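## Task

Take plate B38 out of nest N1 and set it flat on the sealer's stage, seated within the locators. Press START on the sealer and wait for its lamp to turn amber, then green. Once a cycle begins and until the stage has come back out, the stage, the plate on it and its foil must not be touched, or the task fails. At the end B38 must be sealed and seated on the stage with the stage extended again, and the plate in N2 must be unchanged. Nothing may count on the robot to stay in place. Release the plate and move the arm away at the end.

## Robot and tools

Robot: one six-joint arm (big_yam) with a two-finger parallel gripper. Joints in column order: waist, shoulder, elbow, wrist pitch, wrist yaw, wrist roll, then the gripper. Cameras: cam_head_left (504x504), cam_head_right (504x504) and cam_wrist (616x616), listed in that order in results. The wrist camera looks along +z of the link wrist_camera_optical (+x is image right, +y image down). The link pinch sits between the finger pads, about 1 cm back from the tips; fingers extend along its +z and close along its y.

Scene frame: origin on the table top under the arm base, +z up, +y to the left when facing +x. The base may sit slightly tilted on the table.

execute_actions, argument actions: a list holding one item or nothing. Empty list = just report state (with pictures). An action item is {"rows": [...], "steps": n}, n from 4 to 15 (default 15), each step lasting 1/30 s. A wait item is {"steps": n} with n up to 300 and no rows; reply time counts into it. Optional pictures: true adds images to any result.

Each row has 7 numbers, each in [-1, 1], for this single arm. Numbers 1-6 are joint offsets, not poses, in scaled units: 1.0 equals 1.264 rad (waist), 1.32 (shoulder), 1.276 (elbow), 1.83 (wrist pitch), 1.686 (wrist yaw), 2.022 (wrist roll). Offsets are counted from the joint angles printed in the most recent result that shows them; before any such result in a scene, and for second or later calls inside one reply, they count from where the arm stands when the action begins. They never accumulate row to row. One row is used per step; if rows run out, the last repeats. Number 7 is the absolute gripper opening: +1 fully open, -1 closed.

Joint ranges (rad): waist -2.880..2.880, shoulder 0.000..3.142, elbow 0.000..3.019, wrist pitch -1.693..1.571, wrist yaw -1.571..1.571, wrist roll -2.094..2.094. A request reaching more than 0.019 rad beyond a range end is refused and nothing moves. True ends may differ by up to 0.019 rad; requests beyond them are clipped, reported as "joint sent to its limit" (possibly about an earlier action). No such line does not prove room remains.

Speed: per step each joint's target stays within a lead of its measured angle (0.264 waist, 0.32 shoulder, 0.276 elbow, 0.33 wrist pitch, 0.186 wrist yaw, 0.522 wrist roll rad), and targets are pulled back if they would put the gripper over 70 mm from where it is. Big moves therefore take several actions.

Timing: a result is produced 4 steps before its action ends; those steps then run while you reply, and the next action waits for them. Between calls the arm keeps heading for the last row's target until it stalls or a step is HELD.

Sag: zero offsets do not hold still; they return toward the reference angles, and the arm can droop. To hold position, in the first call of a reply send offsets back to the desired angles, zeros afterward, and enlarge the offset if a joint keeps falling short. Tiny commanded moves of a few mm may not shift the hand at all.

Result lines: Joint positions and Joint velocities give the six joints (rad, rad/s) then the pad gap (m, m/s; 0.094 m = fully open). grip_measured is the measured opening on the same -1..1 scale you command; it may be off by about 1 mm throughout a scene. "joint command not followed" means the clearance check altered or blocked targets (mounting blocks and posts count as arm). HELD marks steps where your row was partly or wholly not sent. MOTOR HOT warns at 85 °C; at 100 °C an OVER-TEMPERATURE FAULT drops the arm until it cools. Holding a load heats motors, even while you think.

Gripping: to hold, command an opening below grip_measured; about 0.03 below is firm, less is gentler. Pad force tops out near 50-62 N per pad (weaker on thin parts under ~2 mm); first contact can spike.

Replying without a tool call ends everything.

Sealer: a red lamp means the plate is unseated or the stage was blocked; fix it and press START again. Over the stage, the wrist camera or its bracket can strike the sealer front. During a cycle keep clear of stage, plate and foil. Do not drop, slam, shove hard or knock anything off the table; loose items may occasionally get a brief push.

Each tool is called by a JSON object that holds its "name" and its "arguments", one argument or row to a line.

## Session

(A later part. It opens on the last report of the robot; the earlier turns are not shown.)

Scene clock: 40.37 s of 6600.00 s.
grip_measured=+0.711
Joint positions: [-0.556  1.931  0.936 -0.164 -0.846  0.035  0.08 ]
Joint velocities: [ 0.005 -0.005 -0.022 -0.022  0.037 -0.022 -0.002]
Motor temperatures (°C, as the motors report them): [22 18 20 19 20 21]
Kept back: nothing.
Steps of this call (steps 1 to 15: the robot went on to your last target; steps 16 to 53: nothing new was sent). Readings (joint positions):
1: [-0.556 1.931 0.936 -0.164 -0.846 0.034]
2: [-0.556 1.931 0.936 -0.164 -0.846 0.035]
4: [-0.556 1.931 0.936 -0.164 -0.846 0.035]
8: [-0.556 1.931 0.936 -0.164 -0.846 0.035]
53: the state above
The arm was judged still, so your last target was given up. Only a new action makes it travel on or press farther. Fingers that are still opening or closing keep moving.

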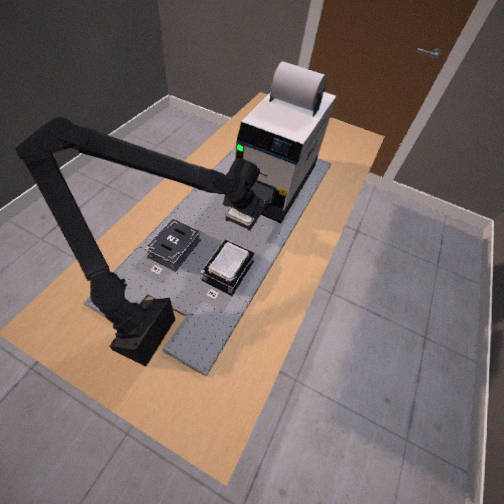

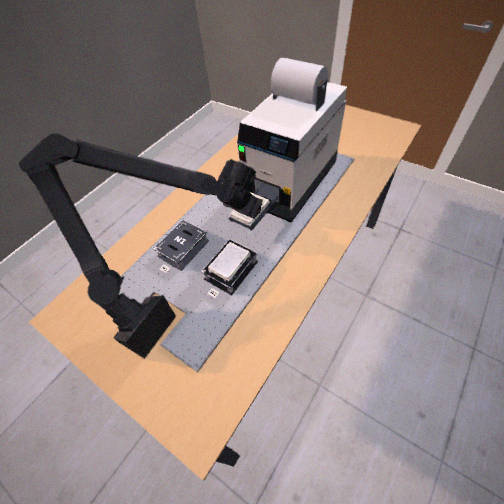

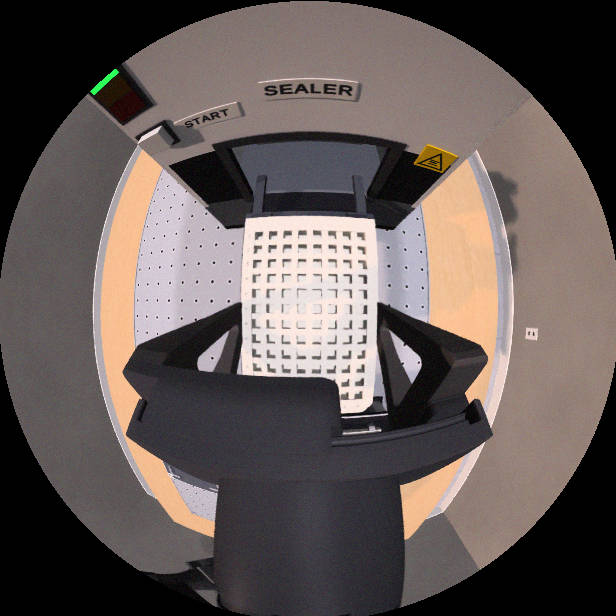

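{"name": "execute_actions", "arguments": {
  "actions": [
    {"rows": [
[0.0095,0.0068,0.0223,0.0075,0.001,0.0045,0.685],
[0.0095,0.0068,0.0235,0.0085,0.001,0.0045,0.685],
[0.0095,0.0068,0.0252,0.0100,0.001,0.0045,0.685],
[0.0098,0.0071,0.0272,0.0117,0.0011,0.0047,0.685],
[0.0106,0.0081,0.0294,0.0135,0.0013,0.0052,0.685],
[0.0117,0.0095,0.0314,0.0152,0.0016,0.0061,0.685],
[0.0132,0.0112,0.0331,0.0167,0.002,0.0071,0.685],
[0.0148,0.0132,0.0343,0.0177,0.0024,0.0083,0.685],
[0.0166,0.0153,0.0347,0.0181,0.0029,0.0096,0.685],
[0.0184,0.0174,0.0347,0.0181,0.0034,0.0108,0.685],
[0.0200,0.0194,0.0347,0.0181,0.0038,0.012,0.685],
[0.0215,0.0211,0.0347,0.0181,0.0042,0.013,0.685],
[0.0226,0.0225,0.0347,0.0181,0.0045,0.0139,0.685],
[0.0234,0.0235,0.0347,0.0181,0.0047,0.0144,0.685],
[0.0237,0.0238,0.0347,0.0181,0.0048,0.0146,0.685]
], "steps": 15}
  ]
}}

{"name": "execute_actions", "arguments": {
  "actions": [
    {"steps": 20}
  ],
  "pictures": true
}}

Scene clock: 44.77 s of 6600.00 s.
grip_measured=+0.711
Joint positions: [-0.556  1.934  0.94  -0.147 -0.843  0.041  0.08 ]
Joint velocities: [ 0.015  0.034  0.042  0.046 -0.007  0.037 -0.   ]
Motor temperatures (°C, as the motors report them): [22 18 21 19 20 21]
Steps of this call (steps 1 to 90: nothing new was sent; then 1.03 s passed at rest; steps 91 to 101: the first 11 steps of this action). Readings (joint positions):
91: [-0.556 1.931 0.936 -0.164 -0.846 0.035]
92: [-0.556 1.931 0.936 -0.164 -0.846 0.035]
94: [-0.556 1.931 0.936 -0.162 -0.846 0.035]
98: [-0.556 1.931 0.937 -0.151 -0.845 0.037]
101: the state above

Scene clock: 45.43 s of 6600.00 s.
grip_measured=+0.711
Joint positions: [-0.548  1.948  0.943 -0.144 -0.84   0.053  0.08 ]
Joint velocities: [-0.015  0.005  0.002  0.002  0.037 -0.051  0.   ]
Motor temperatures (°C, as the motors report them): [22 18 21 19 20 21]
Kept back: nothing.
Steps of this call (steps 1 to 4: the last 4 steps of your previous action; steps 5 to 20: the robot went on to your last target). Readings (joint positions):
1: [-0.555 1.936 0.941 -0.146 -0.842 0.043]
2: [-0.555 1.938 0.942 -0.146 -0.841 0.045]
4: [-0.552 1.942 0.943 -0.145 -0.840 0.048]
8: [-0.548 1.948 0.943 -0.145 -0.840 0.052]
20: the state above

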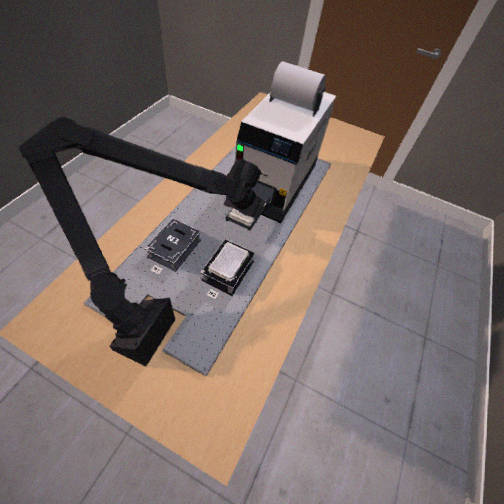

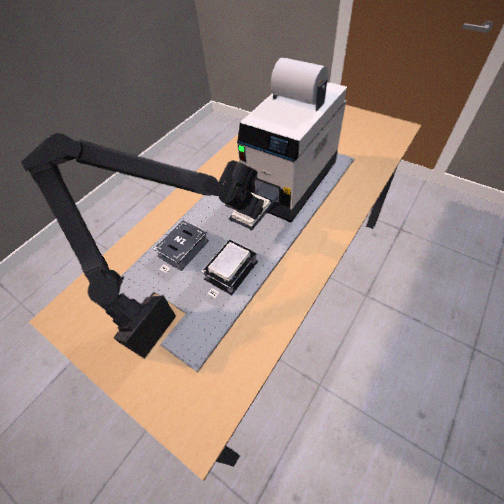

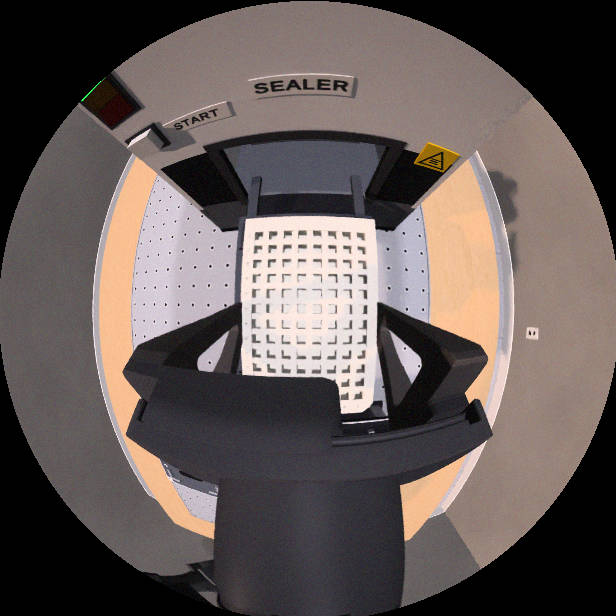

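{"name": "zoom_image", "arguments": {
  "camera": "cam_wrist",
  "region": [220, 180, 310, 270]
}}

{"name": "zoom_image", "arguments": {
  "camera": "cam_wrist",
  "region": [310, 180, 400, 270]
}}

Region (220, 180, 310, 270) of cam_wrist's 616x616 image, scaled by 5.600, with more detail than that image has.

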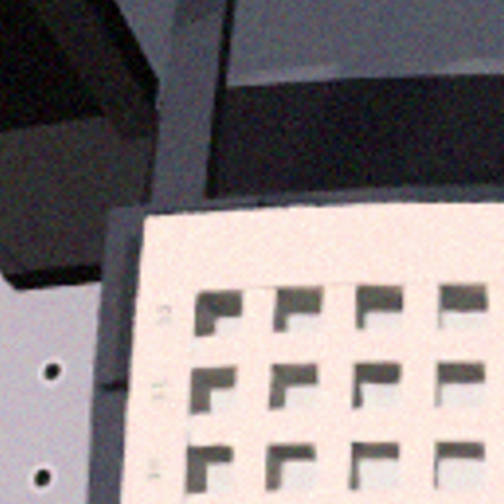

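Region (310, 180, 400, 270) of cam_wrist's 616x616 image, scaled by 5.600, with more detail than that image has.

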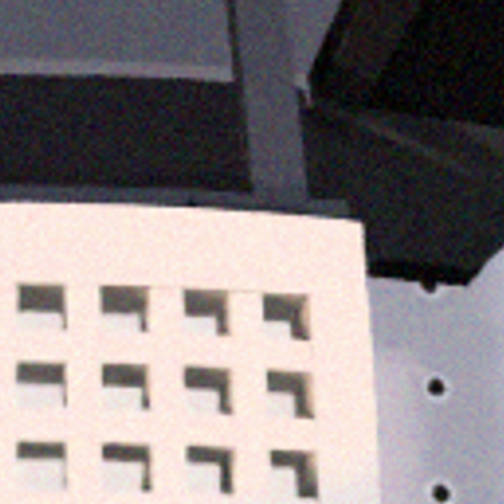

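{"name": "execute_actions", "arguments": {
  "actions": [
    {"rows": [
[0.0158,0.006,0.0274,0.003,0.0006,0.0025,0.685],
[0.0165,0.006,0.0281,0.003,0.0006,0.0025,0.685],
[0.0174,0.006,0.0289,0.003,0.0006,0.0025,0.685],
[0.0184,0.006,0.0298,0.003,0.0006,0.0025,0.685],
[0.0194,0.006,0.0308,0.003,0.0006,0.0025,0.685],
[0.0204,0.006,0.0317,0.003,0.0006,0.0025,0.685],
[0.0213,0.006,0.0325,0.003,0.0006,0.0025,0.685],
[0.0220,0.006,0.0332,0.003,0.0006,0.0025,0.685],
[0.0224,0.006,0.0336,0.003,0.0006,0.0025,0.685],
[0.0226,0.006,0.0337,0.003,0.0006,0.0025,0.685]
], "steps": 10}
  ]
}}

{"name": "execute_actions", "arguments": {
  "actions": [
    {"steps": 18}
  ],
  "pictures": true
}}

Scene clock: 46.97 s of 6600.00 s.
grip_measured=+0.711
Joint positions: [-0.548  1.948  0.943 -0.144 -0.84   0.053  0.08 ]
Joint velocities: [ 0.005 -0.005  0.007 -0.002  0.022  0.037  0.001]
Motor temperatures (°C, as the motors report them): [22 18 21 19 20 21]
Steps of this call (steps 1 to 15: the robot went on to your last target; steps 16 to 40: nothing new was sent; steps 41 to 46: the first 6 steps of this action). Readings (joint positions):
41: [-0.548 1.948 0.943 -0.144 -0.840 0.053]
42: [-0.548 1.948 0.943 -0.144 -0.840 0.053]
44: [-0.548 1.948 0.943 -0.144 -0.840 0.053]
46: the state above

Scene clock: 47.57 s of 6600.00 s.
grip_measured=+0.711
Joint positions: [-0.541  1.948  0.947 -0.144 -0.84   0.053  0.08 ]
Joint velocities: [-0.005  0.005 -0.002 -0.017  0.022 -0.066 -0.001]
Motor temperatures (°C, as the motors report them): [22 18 21 19 20 21]
Kept back: nothing.
Steps of this call (steps 1 to 4: the last 4 steps of your previous action; steps 5 to 15: the robot went on to your last target; steps 16 to 18: nothing new was sent). Readings (joint positions):
1: [-0.547 1.948 0.944 -0.144 -0.840 0.053]
2: [-0.547 1.948 0.944 -0.144 -0.840 0.053]
4: [-0.546 1.948 0.946 -0.144 -0.840 0.053]
8: [-0.542 1.948 0.947 -0.144 -0.840 0.053]
18: the state above
The arm was judged still, so your last target was given up. Only a new action makes it travel on or press farther. Fingers that are still opening or closing keep moving.

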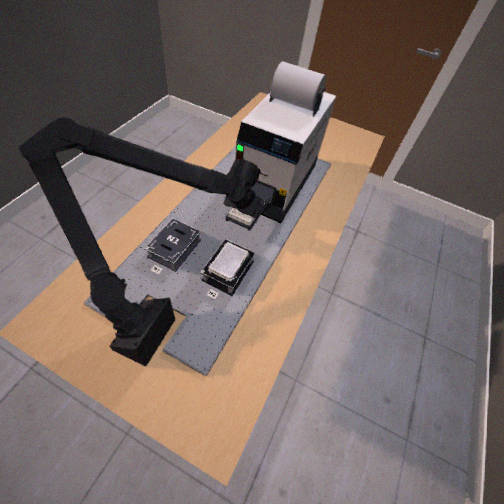

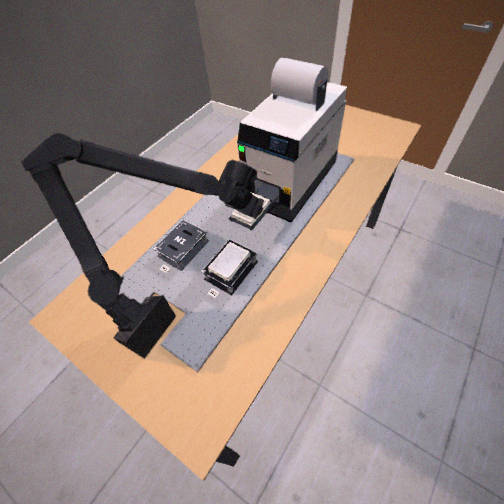

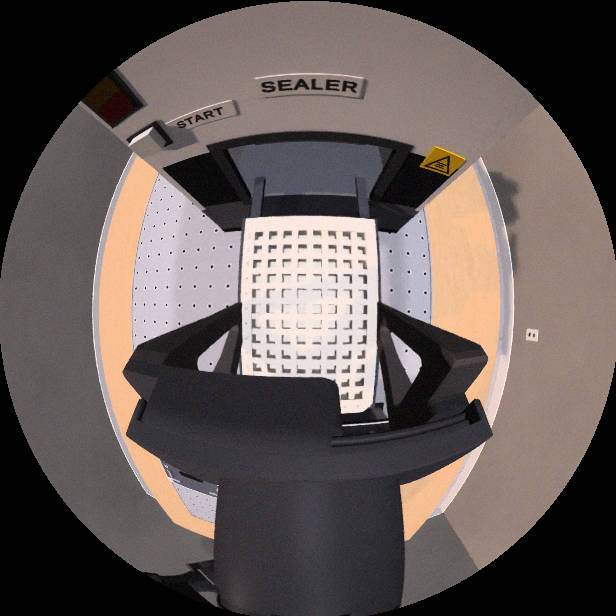

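{"name": "zoom_image", "arguments": {
  "camera": "cam_wrist",
  "region": [220, 180, 310, 270]
}}

{"name": "zoom_image", "arguments": {
  "camera": "cam_wrist",
  "region": [310, 180, 400, 270]
}}

{"name": "zoom_image", "arguments": {
  "camera": "cam_wrist",
  "region": [330, 340, 420, 430]
}}

{"name": "zoom_image", "arguments": {
  "camera": "cam_head_right",
  "region": [220, 180, 290, 240]
}}

Region (220, 180, 310, 270) of cam_wrist's 616x616 image, scaled by 5.600, with more detail than that image has.

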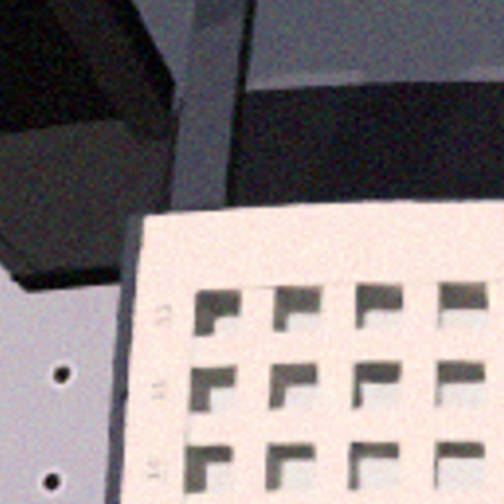

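Region (310, 180, 400, 270) of cam_wrist's 616x616 image, scaled by 5.600, with more detail than that image has.

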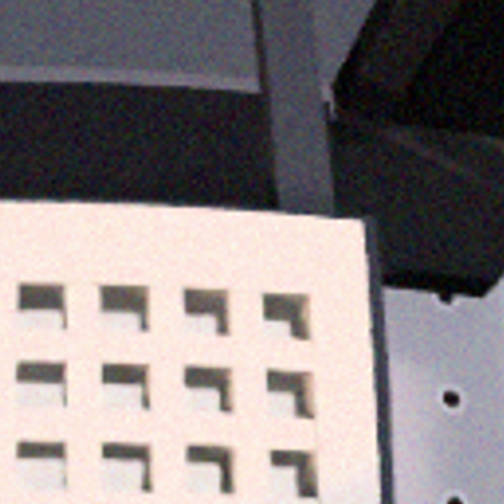

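Region (330, 340, 420, 430) of cam_wrist's 616x616 image, scaled by 5.600, with more detail than that image has.

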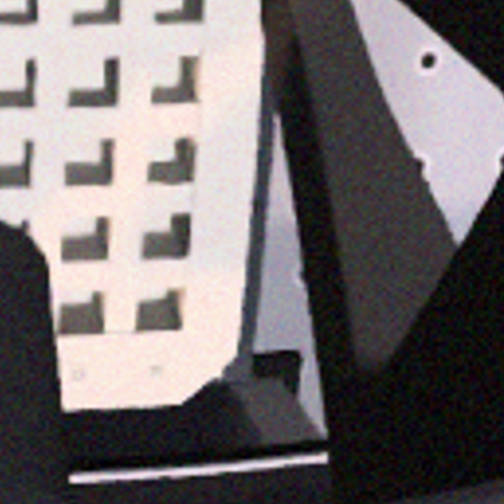

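Region (220, 180, 290, 240) of cam_head_right's 504x504 image, scaled by 7.200, with more detail than that image has; it fills the top 432 rows of this view, and the rest is white.

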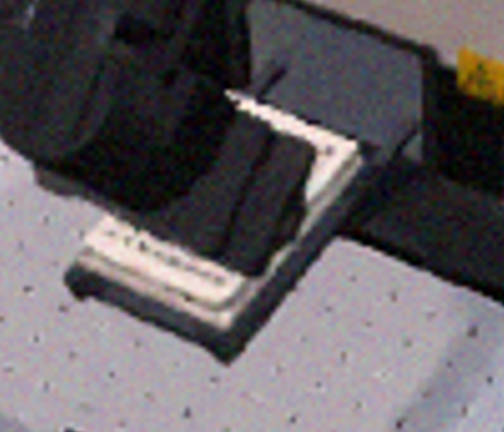

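{"name": "execute_actions", "arguments": {
  "actions": [
    {"rows": [
[0.0158,0.0098,0.0118,0.0060,0.0009,0.0045,0.685],
[0.0163,0.0103,0.0118,0.0063,0.0010,0.0047,0.685],
[0.0169,0.0109,0.0118,0.0066,0.0012,0.0049,0.685],
[0.0176,0.0115,0.0118,0.0069,0.0014,0.0052,0.685],
[0.0183,0.0122,0.0118,0.0073,0.0016,0.0054,0.685],
[0.0190,0.0129,0.0118,0.0076,0.0018,0.0057,0.685],
[0.0197,0.0135,0.0118,0.0080,0.0020,0.0059,0.685],
[0.0203,0.0141,0.0118,0.0083,0.0022,0.0062,0.685],
[0.0209,0.0146,0.0118,0.0086,0.0024,0.0064,0.685],
[0.0213,0.0150,0.0118,0.0088,0.0025,0.0066,0.685],
[0.0216,0.0153,0.0118,0.0089,0.0026,0.0067,0.685],
[0.0218,0.0155,0.0118,0.0090,0.0026,0.0067,0.685]
], "steps": 12}
  ]
}}

{"name": "execute_actions", "arguments": {
  "actions": [
    {"steps": 18}
  ],
  "pictures": true
}}

Scene clock: 49.50 s of 6600.00 s.
grip_measured=+0.711
Joint positions: [-0.54   1.948  0.947 -0.144 -0.839  0.054  0.08 ]
Joint velocities: [ 0.015 -0.015  0.002 -0.007  0.022  0.051 -0.001]
Motor temperatures (°C, as the motors report them): [22 18 21 19 19 21]
Steps of this call (steps 1 to 50: nothing new was sent; steps 51 to 58: the first 8 steps of this action). Readings (joint positions):
51: [-0.541 1.948 0.947 -0.144 -0.840 0.053]
52: [-0.541 1.948 0.947 -0.144 -0.840 0.053]
54: [-0.541 1.948 0.947 -0.144 -0.840 0.053]
58: the state above

Scene clock: 50.10 s of 6600.00 s.
grip_measured=+0.711
Joint positions: [-0.537  1.951  0.947 -0.14  -0.837  0.055  0.08 ]
Joint velocities: [-0.005 -0.015 -0.007 -0.027 -0.007 -0.022  0.001]
Motor temperatures (°C, as the motors report them): [22 18 21 19 19 21]
Kept back: nothing.
Steps of this call (steps 1 to 4: the last 4 steps of your previous action; steps 5 to 15: the robot went on to your last target; steps 16 to 18: nothing new was sent). Readings (joint positions):
1: [-0.540 1.949 0.947 -0.144 -0.838 0.054]
2: [-0.540 1.949 0.947 -0.143 -0.838 0.054]
4: [-0.539 1.949 0.947 -0.142 -0.838 0.055]
8: [-0.538 1.950 0.947 -0.141 -0.838 0.055]
18: the state above
The arm was judged still, so your last target was given up. Only a new action makes it travel on or press farther. Fingers that are still opening or closing keep moving.

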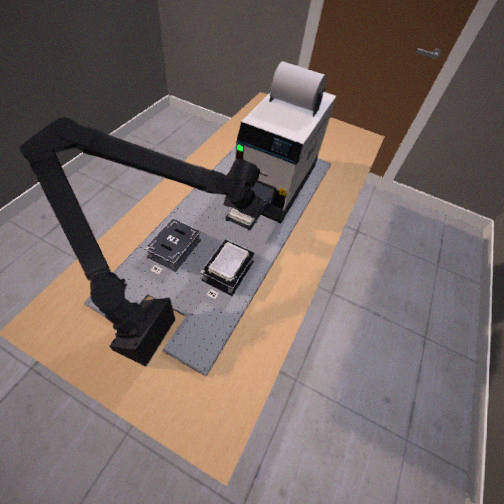

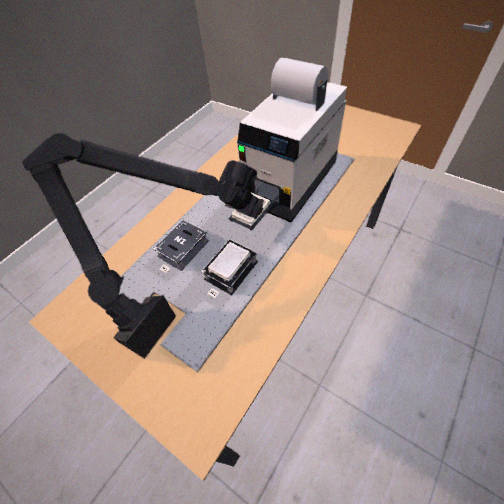

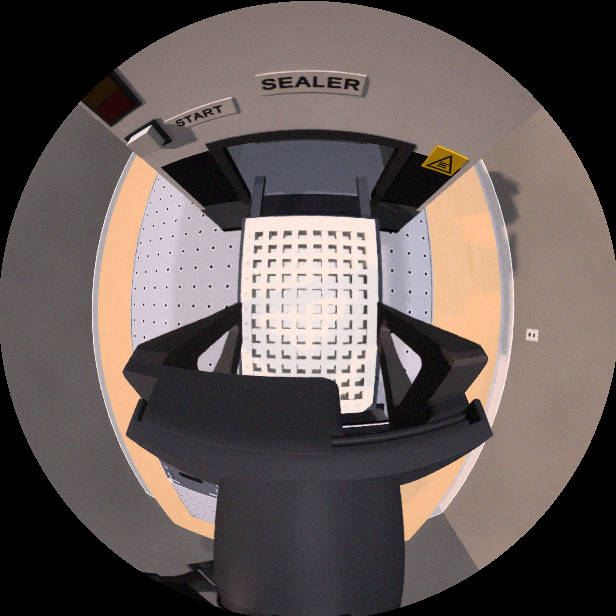

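{"name": "zoom_image", "arguments": {
  "camera": "cam_wrist",
  "region": [225, 195, 285, 255]
}}

{"name": "zoom_image", "arguments": {
  "camera": "cam_wrist",
  "region": [335, 195, 395, 255]
}}

{"name": "zoom_image", "arguments": {
  "camera": "cam_wrist",
  "region": [340, 365, 400, 425]
}}

Region (225, 195, 285, 255) of cam_wrist's 616x616 image, scaled by 8.400, with more detail than that image has.

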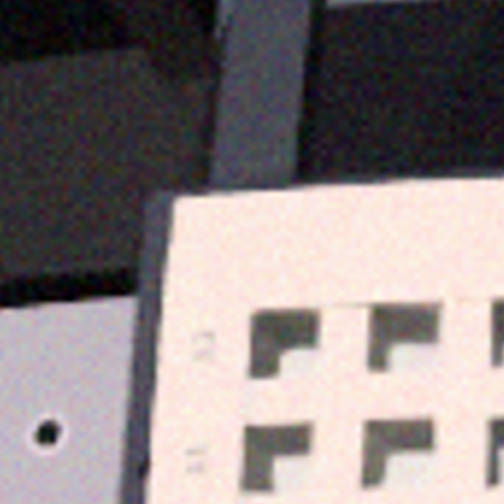

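Region (335, 195, 395, 255) of cam_wrist's 616x616 image, scaled by 8.400, with more detail than that image has.

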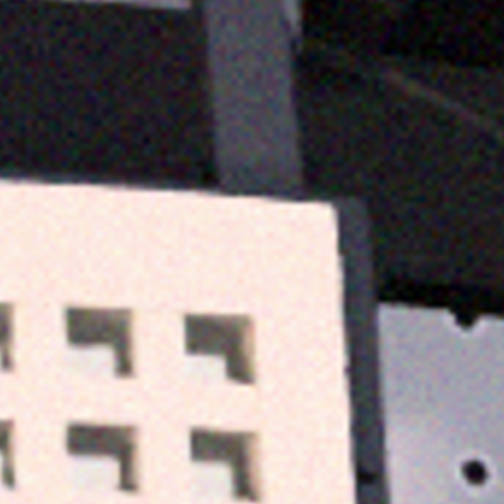

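Region (340, 365, 400, 425) of cam_wrist's 616x616 image, scaled by 8.400, with more detail than that image has.

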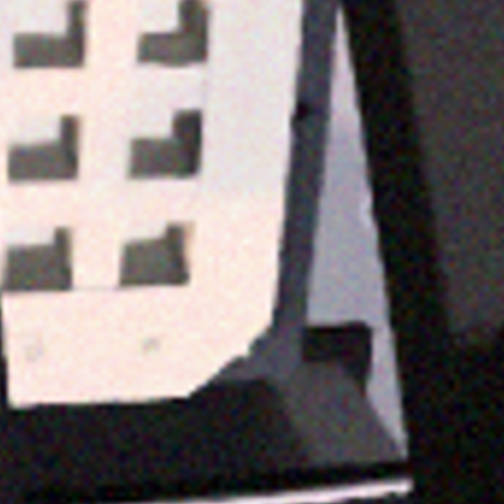

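{"name": "execute_actions", "arguments": {
  "actions": [
    {"rows": [
[0.0166,0.0114,0.0118,0.0060,0.0009,0.0050,0.685],
[0.0172,0.0120,0.0118,0.0062,0.0010,0.0051,0.685],
[0.0179,0.0127,0.0118,0.0064,0.0012,0.0053,0.685],
[0.0187,0.0135,0.0118,0.0066,0.0014,0.0055,0.685],
[0.0195,0.0143,0.0118,0.0068,0.0016,0.0057,0.685],
[0.0203,0.0151,0.0118,0.0070,0.0018,0.0059,0.685],
[0.0211,0.0159,0.0118,0.0072,0.0020,0.0061,0.685],
[0.0219,0.0166,0.0118,0.0074,0.0022,0.0063,0.685],
[0.0226,0.0173,0.0118,0.0076,0.0024,0.0064,0.685],
[0.0231,0.0178,0.0118,0.0077,0.0025,0.0066,0.685],
[0.0235,0.0182,0.0118,0.0078,0.0026,0.0067,0.685],
[0.0237,0.0184,0.0118,0.0079,0.0027,0.0067,0.685]
], "steps": 12}
  ]
}}

{"name": "execute_actions", "arguments": {
  "actions": [
    {"steps": 18}
  ],
  "pictures": true
}}

Scene clock: 51.20 s of 6600.00 s.
grip_measured=+0.711
Joint positions: [-0.536  1.952  0.947 -0.14  -0.836  0.056  0.08 ]
Joint velocities: [ 0.034 -0.005 -0.012  0.022  0.007 -0.007  0.   ]
Motor temperatures (°C, as the motors report them): [22 18 21 19 19 21]
Steps of this call (steps 1 to 25: nothing new was sent; steps 26 to 33: the first 8 steps of this action). Readings (joint positions):
26: [-0.537 1.951 0.947 -0.140 -0.837 0.055]
27: [-0.537 1.951 0.947 -0.140 -0.837 0.055]
29: [-0.537 1.951 0.947 -0.140 -0.837 0.055]
33: the state above

Scene clock: 51.80 s of 6600.00 s.
grip_measured=+0.711
Joint positions: [-0.532  1.955  0.947 -0.138 -0.835  0.059  0.08 ]
Joint velocities: [-0.005 -0.015  0.022  0.002 -0.037 -0.022 -0.002]
Motor temperatures (°C, as the motors report them): [22 18 21 19 19 21]
Kept back: nothing.
Steps of this call (steps 1 to 4: the last 4 steps of your previous action; steps 5 to 15: the robot went on to your last target; steps 16 to 18: nothing new was sent). Readings (joint positions):
1: [-0.535 1.952 0.947 -0.140 -0.836 0.056]
2: [-0.534 1.954 0.947 -0.139 -0.836 0.056]
4: [-0.532 1.955 0.947 -0.138 -0.835 0.057]
8: [-0.532 1.955 0.947 -0.138 -0.835 0.059]
18: the state above
The arm was judged still, so your last target was given up. Only a new action makes it travel on or press farther. Fingers that are still opening or closing keep moving.

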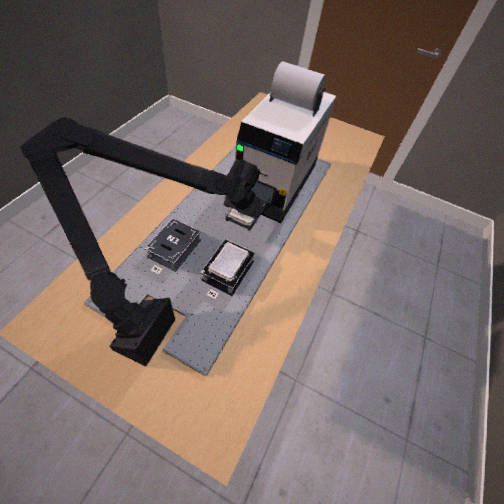

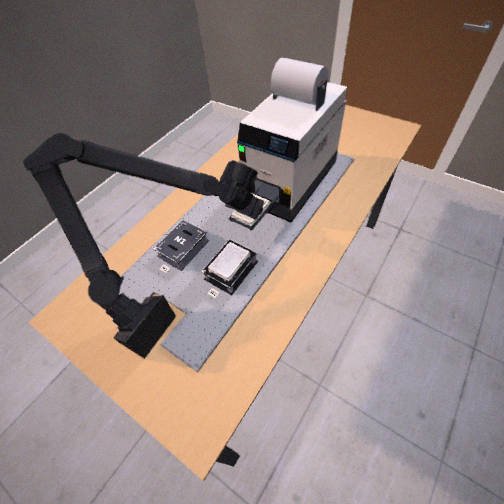

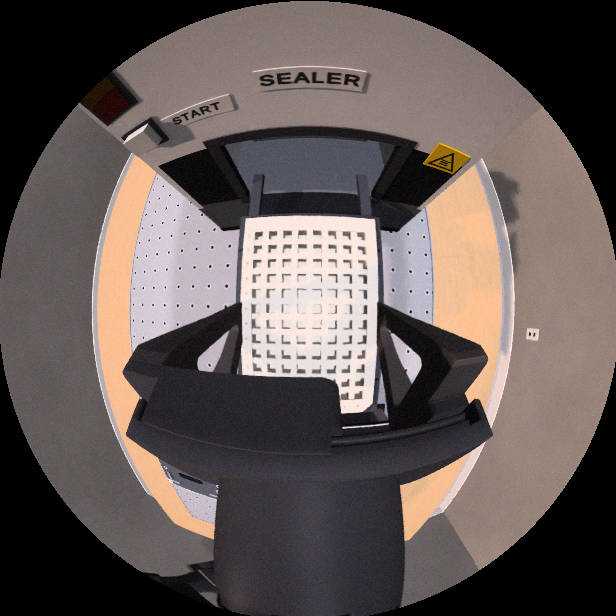

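{"name": "zoom_image", "arguments": {
  "camera": "cam_wrist",
  "region": [225, 195, 285, 255]
}}

{"name": "zoom_image", "arguments": {
  "camera": "cam_wrist",
  "region": [335, 195, 395, 255]
}}

{"name": "zoom_image", "arguments": {
  "camera": "cam_wrist",
  "region": [340, 365, 400, 425]
}}

{"name": "zoom_image", "arguments": {
  "camera": "cam_head_right",
  "region": [222, 185, 282, 235]
}}

Region (225, 195, 285, 255) of cam_wrist's 616x616 image, scaled by 8.400, with more detail than that image has.

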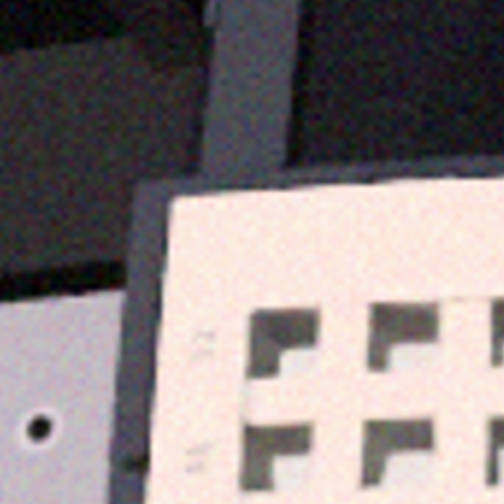

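Region (335, 195, 395, 255) of cam_wrist's 616x616 image, scaled by 8.400, with more detail than that image has.

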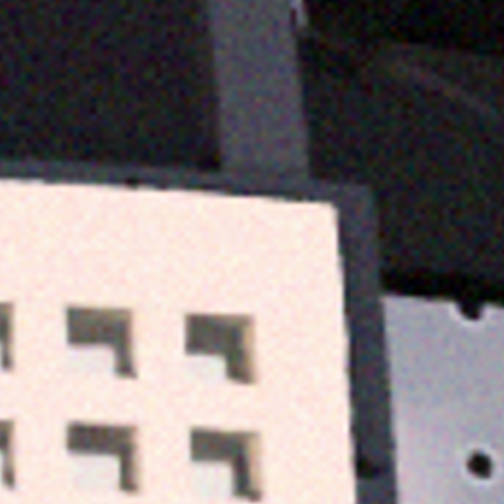

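Region (340, 365, 400, 425) of cam_wrist's 616x616 image, scaled by 8.400, with more detail than that image has.

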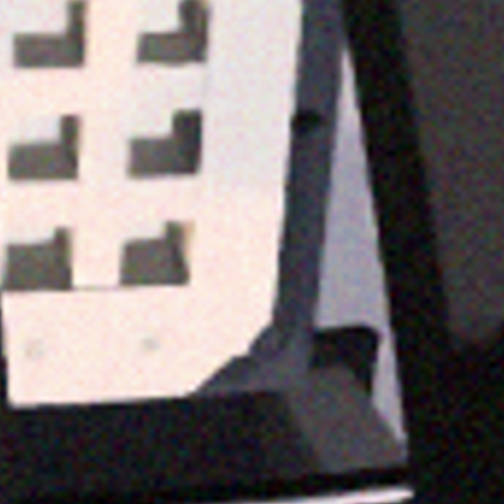

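Region (222, 185, 282, 235) of cam_head_right's 504x504 image, scaled by 8.400, with more detail than that image has.

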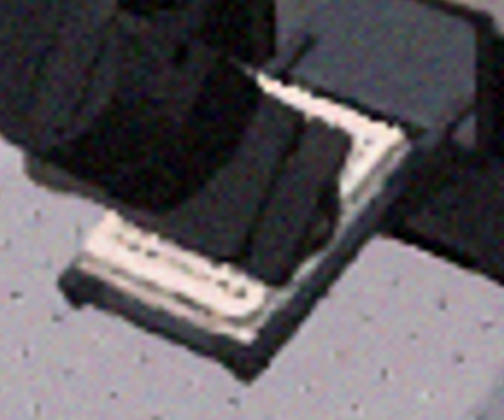

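{"name": "execute_actions", "arguments": {
  "actions": [
    {"rows": [
[0.008,0.004,0.0118,0.002,0,0,0.71],
[0.008,0.004,0.0118,0.002,0,0,0.735],
[0.008,0.004,0.0118,0.002,0,0,0.76],
[0.008,0.004,0.0118,0.002,0,0,0.79],
[0.008,0.004,0.0118,0.002,0,0,0.83],
[0.008,0.004,0.0118,0.002,0,0,0.88],
[0.008,0.004,0.0118,0.002,0,0,0.94],
[0.008,0.004,0.0118,0.002,0,0,1.0]
], "steps": 8}
  ]
}}

{"name": "execute_actions", "arguments": {
  "actions": [
    {"steps": 10}
  ],
  "pictures": true
}}

Scene clock: 53.27 s of 6600.00 s.
grip_measured=+0.778
Joint positions: [-0.532  1.955  0.947 -0.138 -0.835  0.059  0.084]
Joint velocities: [ 0.005 -0.005 -0.012 -0.002 -0.051  0.037  0.022]
Motor temperatures (°C, as the motors report them): [22 18 21 19 19 21]
Steps of this call (steps 1 to 40: nothing new was sent; steps 41 to 44: the first 4 steps of this action). Readings (joint positions):
41: [-0.532 1.955 0.947 -0.138 -0.835 0.059]
42: [-0.532 1.955 0.947 -0.138 -0.835 0.059]
44: the state above

Scene clock: 53.60 s of 6600.00 s.
grip_measured=+1.000
Joint positions: [-0.532  1.955  0.947 -0.138 -0.835  0.059  0.094]
Joint velocities: [-0.015 -0.015 -0.022 -0.017 -0.022  0.007  0.   ]
Motor temperatures (°C, as the motors report them): [22 18 21 19 19 21]
Kept back: nothing.
Steps of this call (steps 1 to 4: the last 4 steps of your previous action; steps 5 to 10: the robot went on to your last target). Readings (joint positions):
1: [-0.532 1.955 0.947 -0.138 -0.835 0.059]
2: [-0.532 1.955 0.947 -0.138 -0.835 0.059]
4: [-0.532 1.955 0.947 -0.138 -0.835 0.059]
8: [-0.532 1.955 0.947 -0.138 -0.835 0.059]
10: the state above

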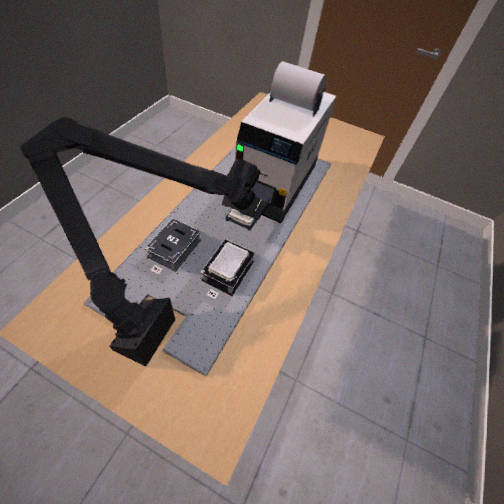

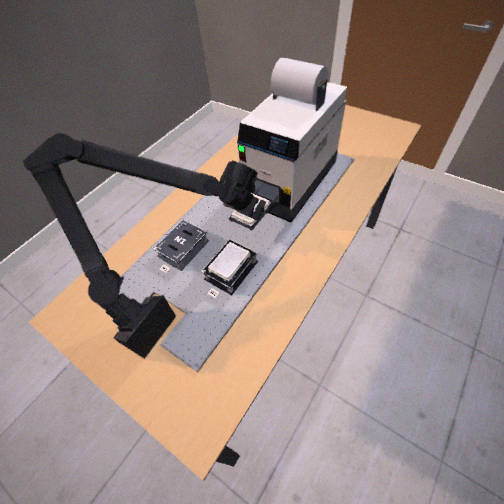

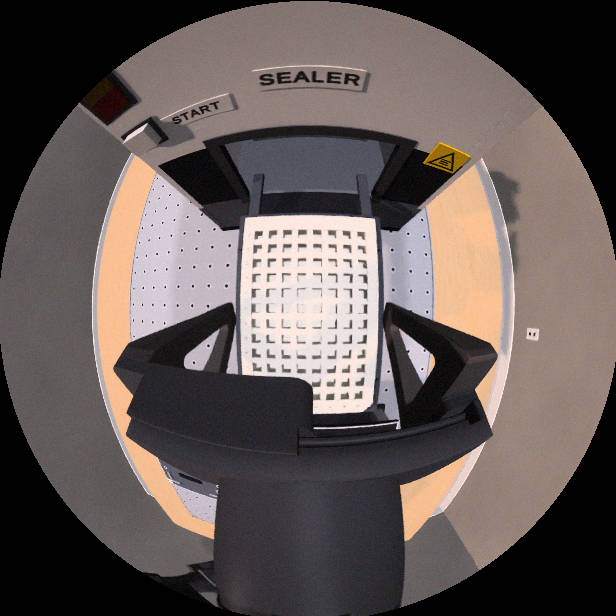

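{"name": "zoom_image", "arguments": {
  "camera": "cam_wrist",
  "region": [225, 195, 285, 255]
}}

{"name": "zoom_image", "arguments": {
  "camera": "cam_wrist",
  "region": [335, 195, 395, 255]
}}

{"name": "zoom_image", "arguments": {
  "camera": "cam_wrist",
  "region": [340, 365, 400, 425]
}}

{"name": "zoom_image", "arguments": {
  "camera": "cam_wrist",
  "region": [70, 60, 250, 240]
}}

Region (225, 195, 285, 255) of cam_wrist's 616x616 image, scaled by 8.400, with more detail than that image has.

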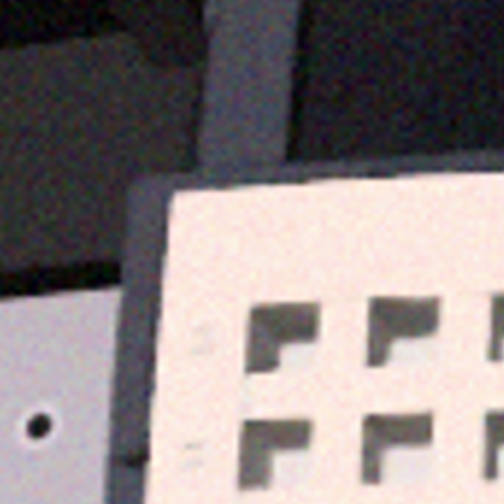

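Region (335, 195, 395, 255) of cam_wrist's 616x616 image, scaled by 8.400, with more detail than that image has.

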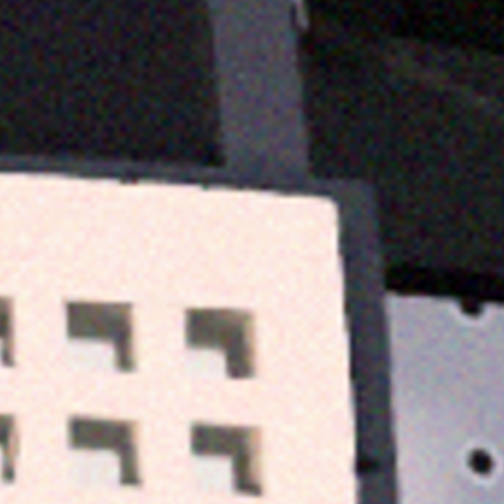

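Region (340, 365, 400, 425) of cam_wrist's 616x616 image, scaled by 8.400, with more detail than that image has.

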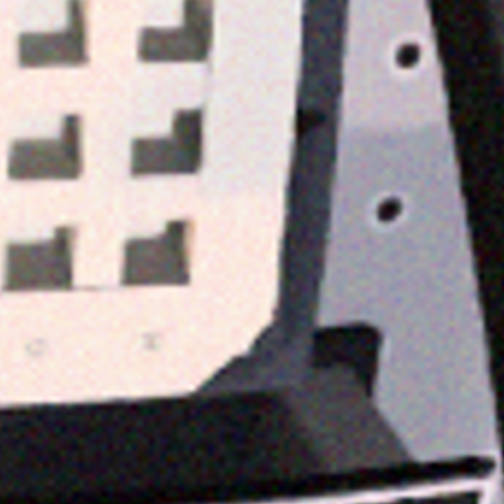

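Region (70, 60, 250, 240) of cam_wrist's 616x616 image, scaled by 2.800, with more detail than that image has.

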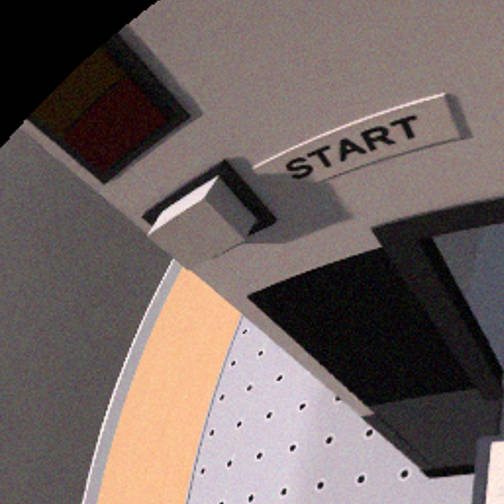

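{"name": "execute_actions", "arguments": {
  "actions": [
    {"rows": [
[0.008,-0.0089,0.0118,0.0122,0.0,0.0088,1.0],
[0.008,-0.0148,0.0118,0.0265,0.0,0.0183,1.0],
[0.008,-0.0240,0.0027,0.0487,0.0039,0.0330,1.0],
[0.0140,-0.0358,-0.0066,0.0773,0.0116,0.0520,1.0],
[0.0194,-0.0497,-0.0208,0.1108,0.0232,0.0743,1.0],
[0.0276,-0.0651,-0.0387,0.1479,0.0380,0.0990,1.0],
[0.0379,-0.0813,-0.0594,0.1871,0.0550,0.1250,1.0],
[0.0496,-0.0978,-0.0817,0.2271,0.0733,0.1516,1.0],
[0.0620,-0.1140,-0.1045,0.2663,0.0921,0.1776,1.0],
[0.0743,-0.1294,-0.1268,0.3034,0.1104,0.2023,0.75],
[0.0860,-0.1433,-0.1475,0.3369,0.1274,0.2246,0.4],
[0.0963,-0.1551,-0.1654,0.3655,0.1422,0.2436,0.0],
[0.1045,-0.1643,-0.1796,0.3877,0.1538,0.2583,-0.4],
[0.1099,-0.1702,-0.1889,0.4020,0.1615,0.2678,-0.75],
[0.1119,-0.1723,-0.1922,0.4071,0.1642,0.2712,-0.95]
], "steps": 15}
  ]
}}

{"name": "execute_actions", "arguments": {
  "actions": [
    {"steps": 18}
  ],
  "pictures": true
}}

Scene clock: 59.03 s of 6600.00 s.
grip_measured=+0.616
Joint positions: [-0.491  1.816  0.811  0.339 -0.643  0.327  0.076]
Joint velocities: [ 0.474 -0.816 -0.779  1.902  0.725  1.179 -0.416]
Motor temperatures (°C, as the motors report them): [22 18 21 19 19 21]
Steps of this call (steps 1 to 15: the robot went on to your last target; steps 16 to 90: nothing new was sent; then 2.07 s passed at rest; steps 91 to 101: the first 11 steps of this action). Readings (joint positions):
91: [-0.532 1.955 0.947 -0.136 -0.835 0.060]
92: [-0.532 1.955 0.947 -0.129 -0.835 0.064]
94: [-0.532 1.951 0.945 -0.084 -0.825 0.089]
98: [-0.524 1.895 0.890 0.134 -0.733 0.204]
101: the state above

Scene clock: 59.63 s of 6600.00 s.
grip_measured=-0.948
Joint positions: [-0.391  1.713  0.707  0.593 -0.56   0.592  0.002]
Joint velocities: [ 0.005  0.005 -0.002 -0.027  0.007  0.066  0.001]
Motor temperatures (°C, as the motors report them): [22 18 21 19 20 21]
Kept back: nothing.
Steps of this call (steps 1 to 4: the last 4 steps of your previous action; steps 5 to 18: the robot went on to your last target). Readings (joint positions):
1: [-0.473 1.790 0.785 0.403 -0.616 0.369]
2: [-0.455 1.765 0.761 0.460 -0.595 0.408]
4: [-0.420 1.727 0.727 0.544 -0.569 0.474]
8: [-0.391 1.709 0.712 0.592 -0.564 0.546]
18: the state above

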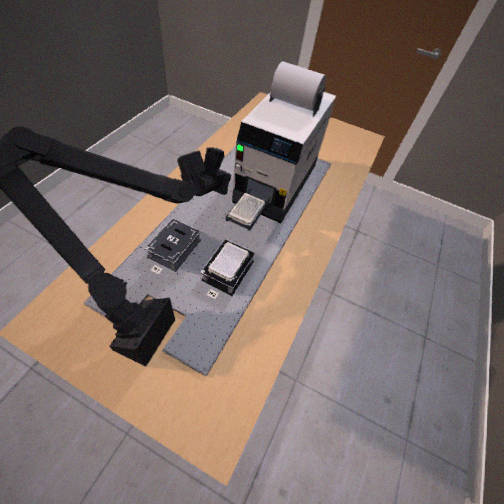

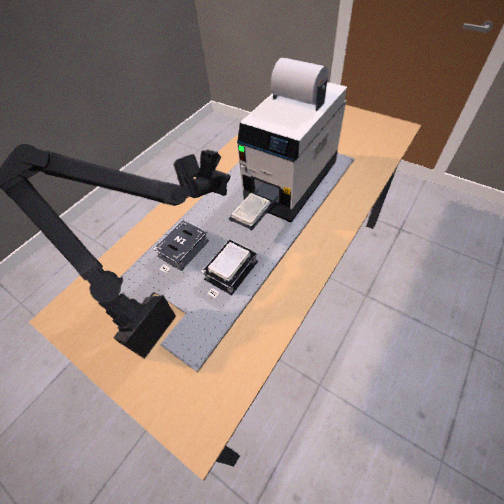

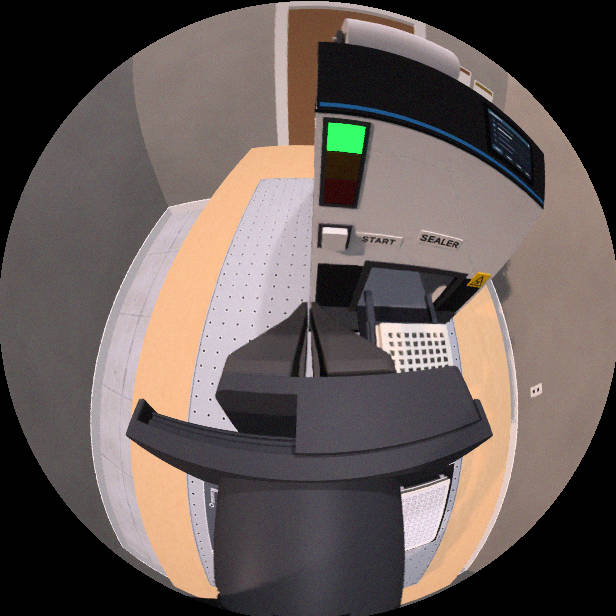

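{"name": "zoom_image", "arguments": {
  "camera": "cam_head_right",
  "region": [222, 185, 282, 235]
}}

{"name": "zoom_image", "arguments": {
  "camera": "cam_head_left",
  "region": [218, 185, 278, 235]
}}

{"name": "zoom_image", "arguments": {
  "camera": "cam_wrist",
  "region": [350, 290, 470, 390]
}}

{"name": "zoom_image", "arguments": {
  "camera": "cam_wrist",
  "region": [280, 200, 400, 320]
}}

Region (222, 185, 282, 235) of cam_head_right's 504x504 image, scaled by 8.400, with more detail than that image has.

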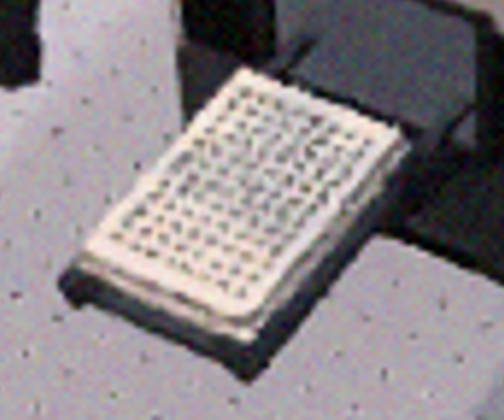

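Region (218, 185, 278, 235) of cam_head_left's 504x504 image, scaled by 8.400, with more detail than that image has.

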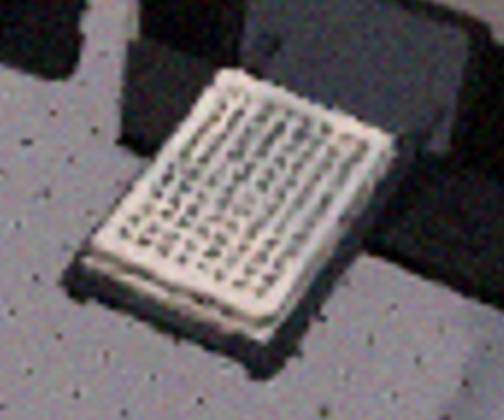

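Region (350, 290, 470, 390) of cam_wrist's 616x616 image, scaled by 4.200, with more detail than that image has.

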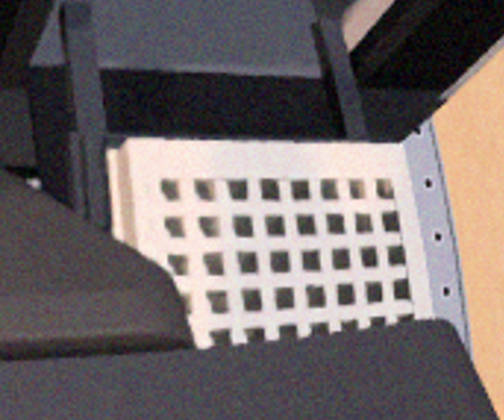

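Region (280, 200, 400, 320) of cam_wrist's 616x616 image, scaled by 4.200, with more detail than that image has.

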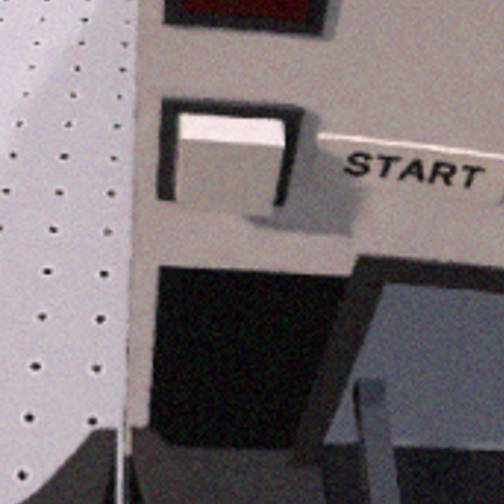

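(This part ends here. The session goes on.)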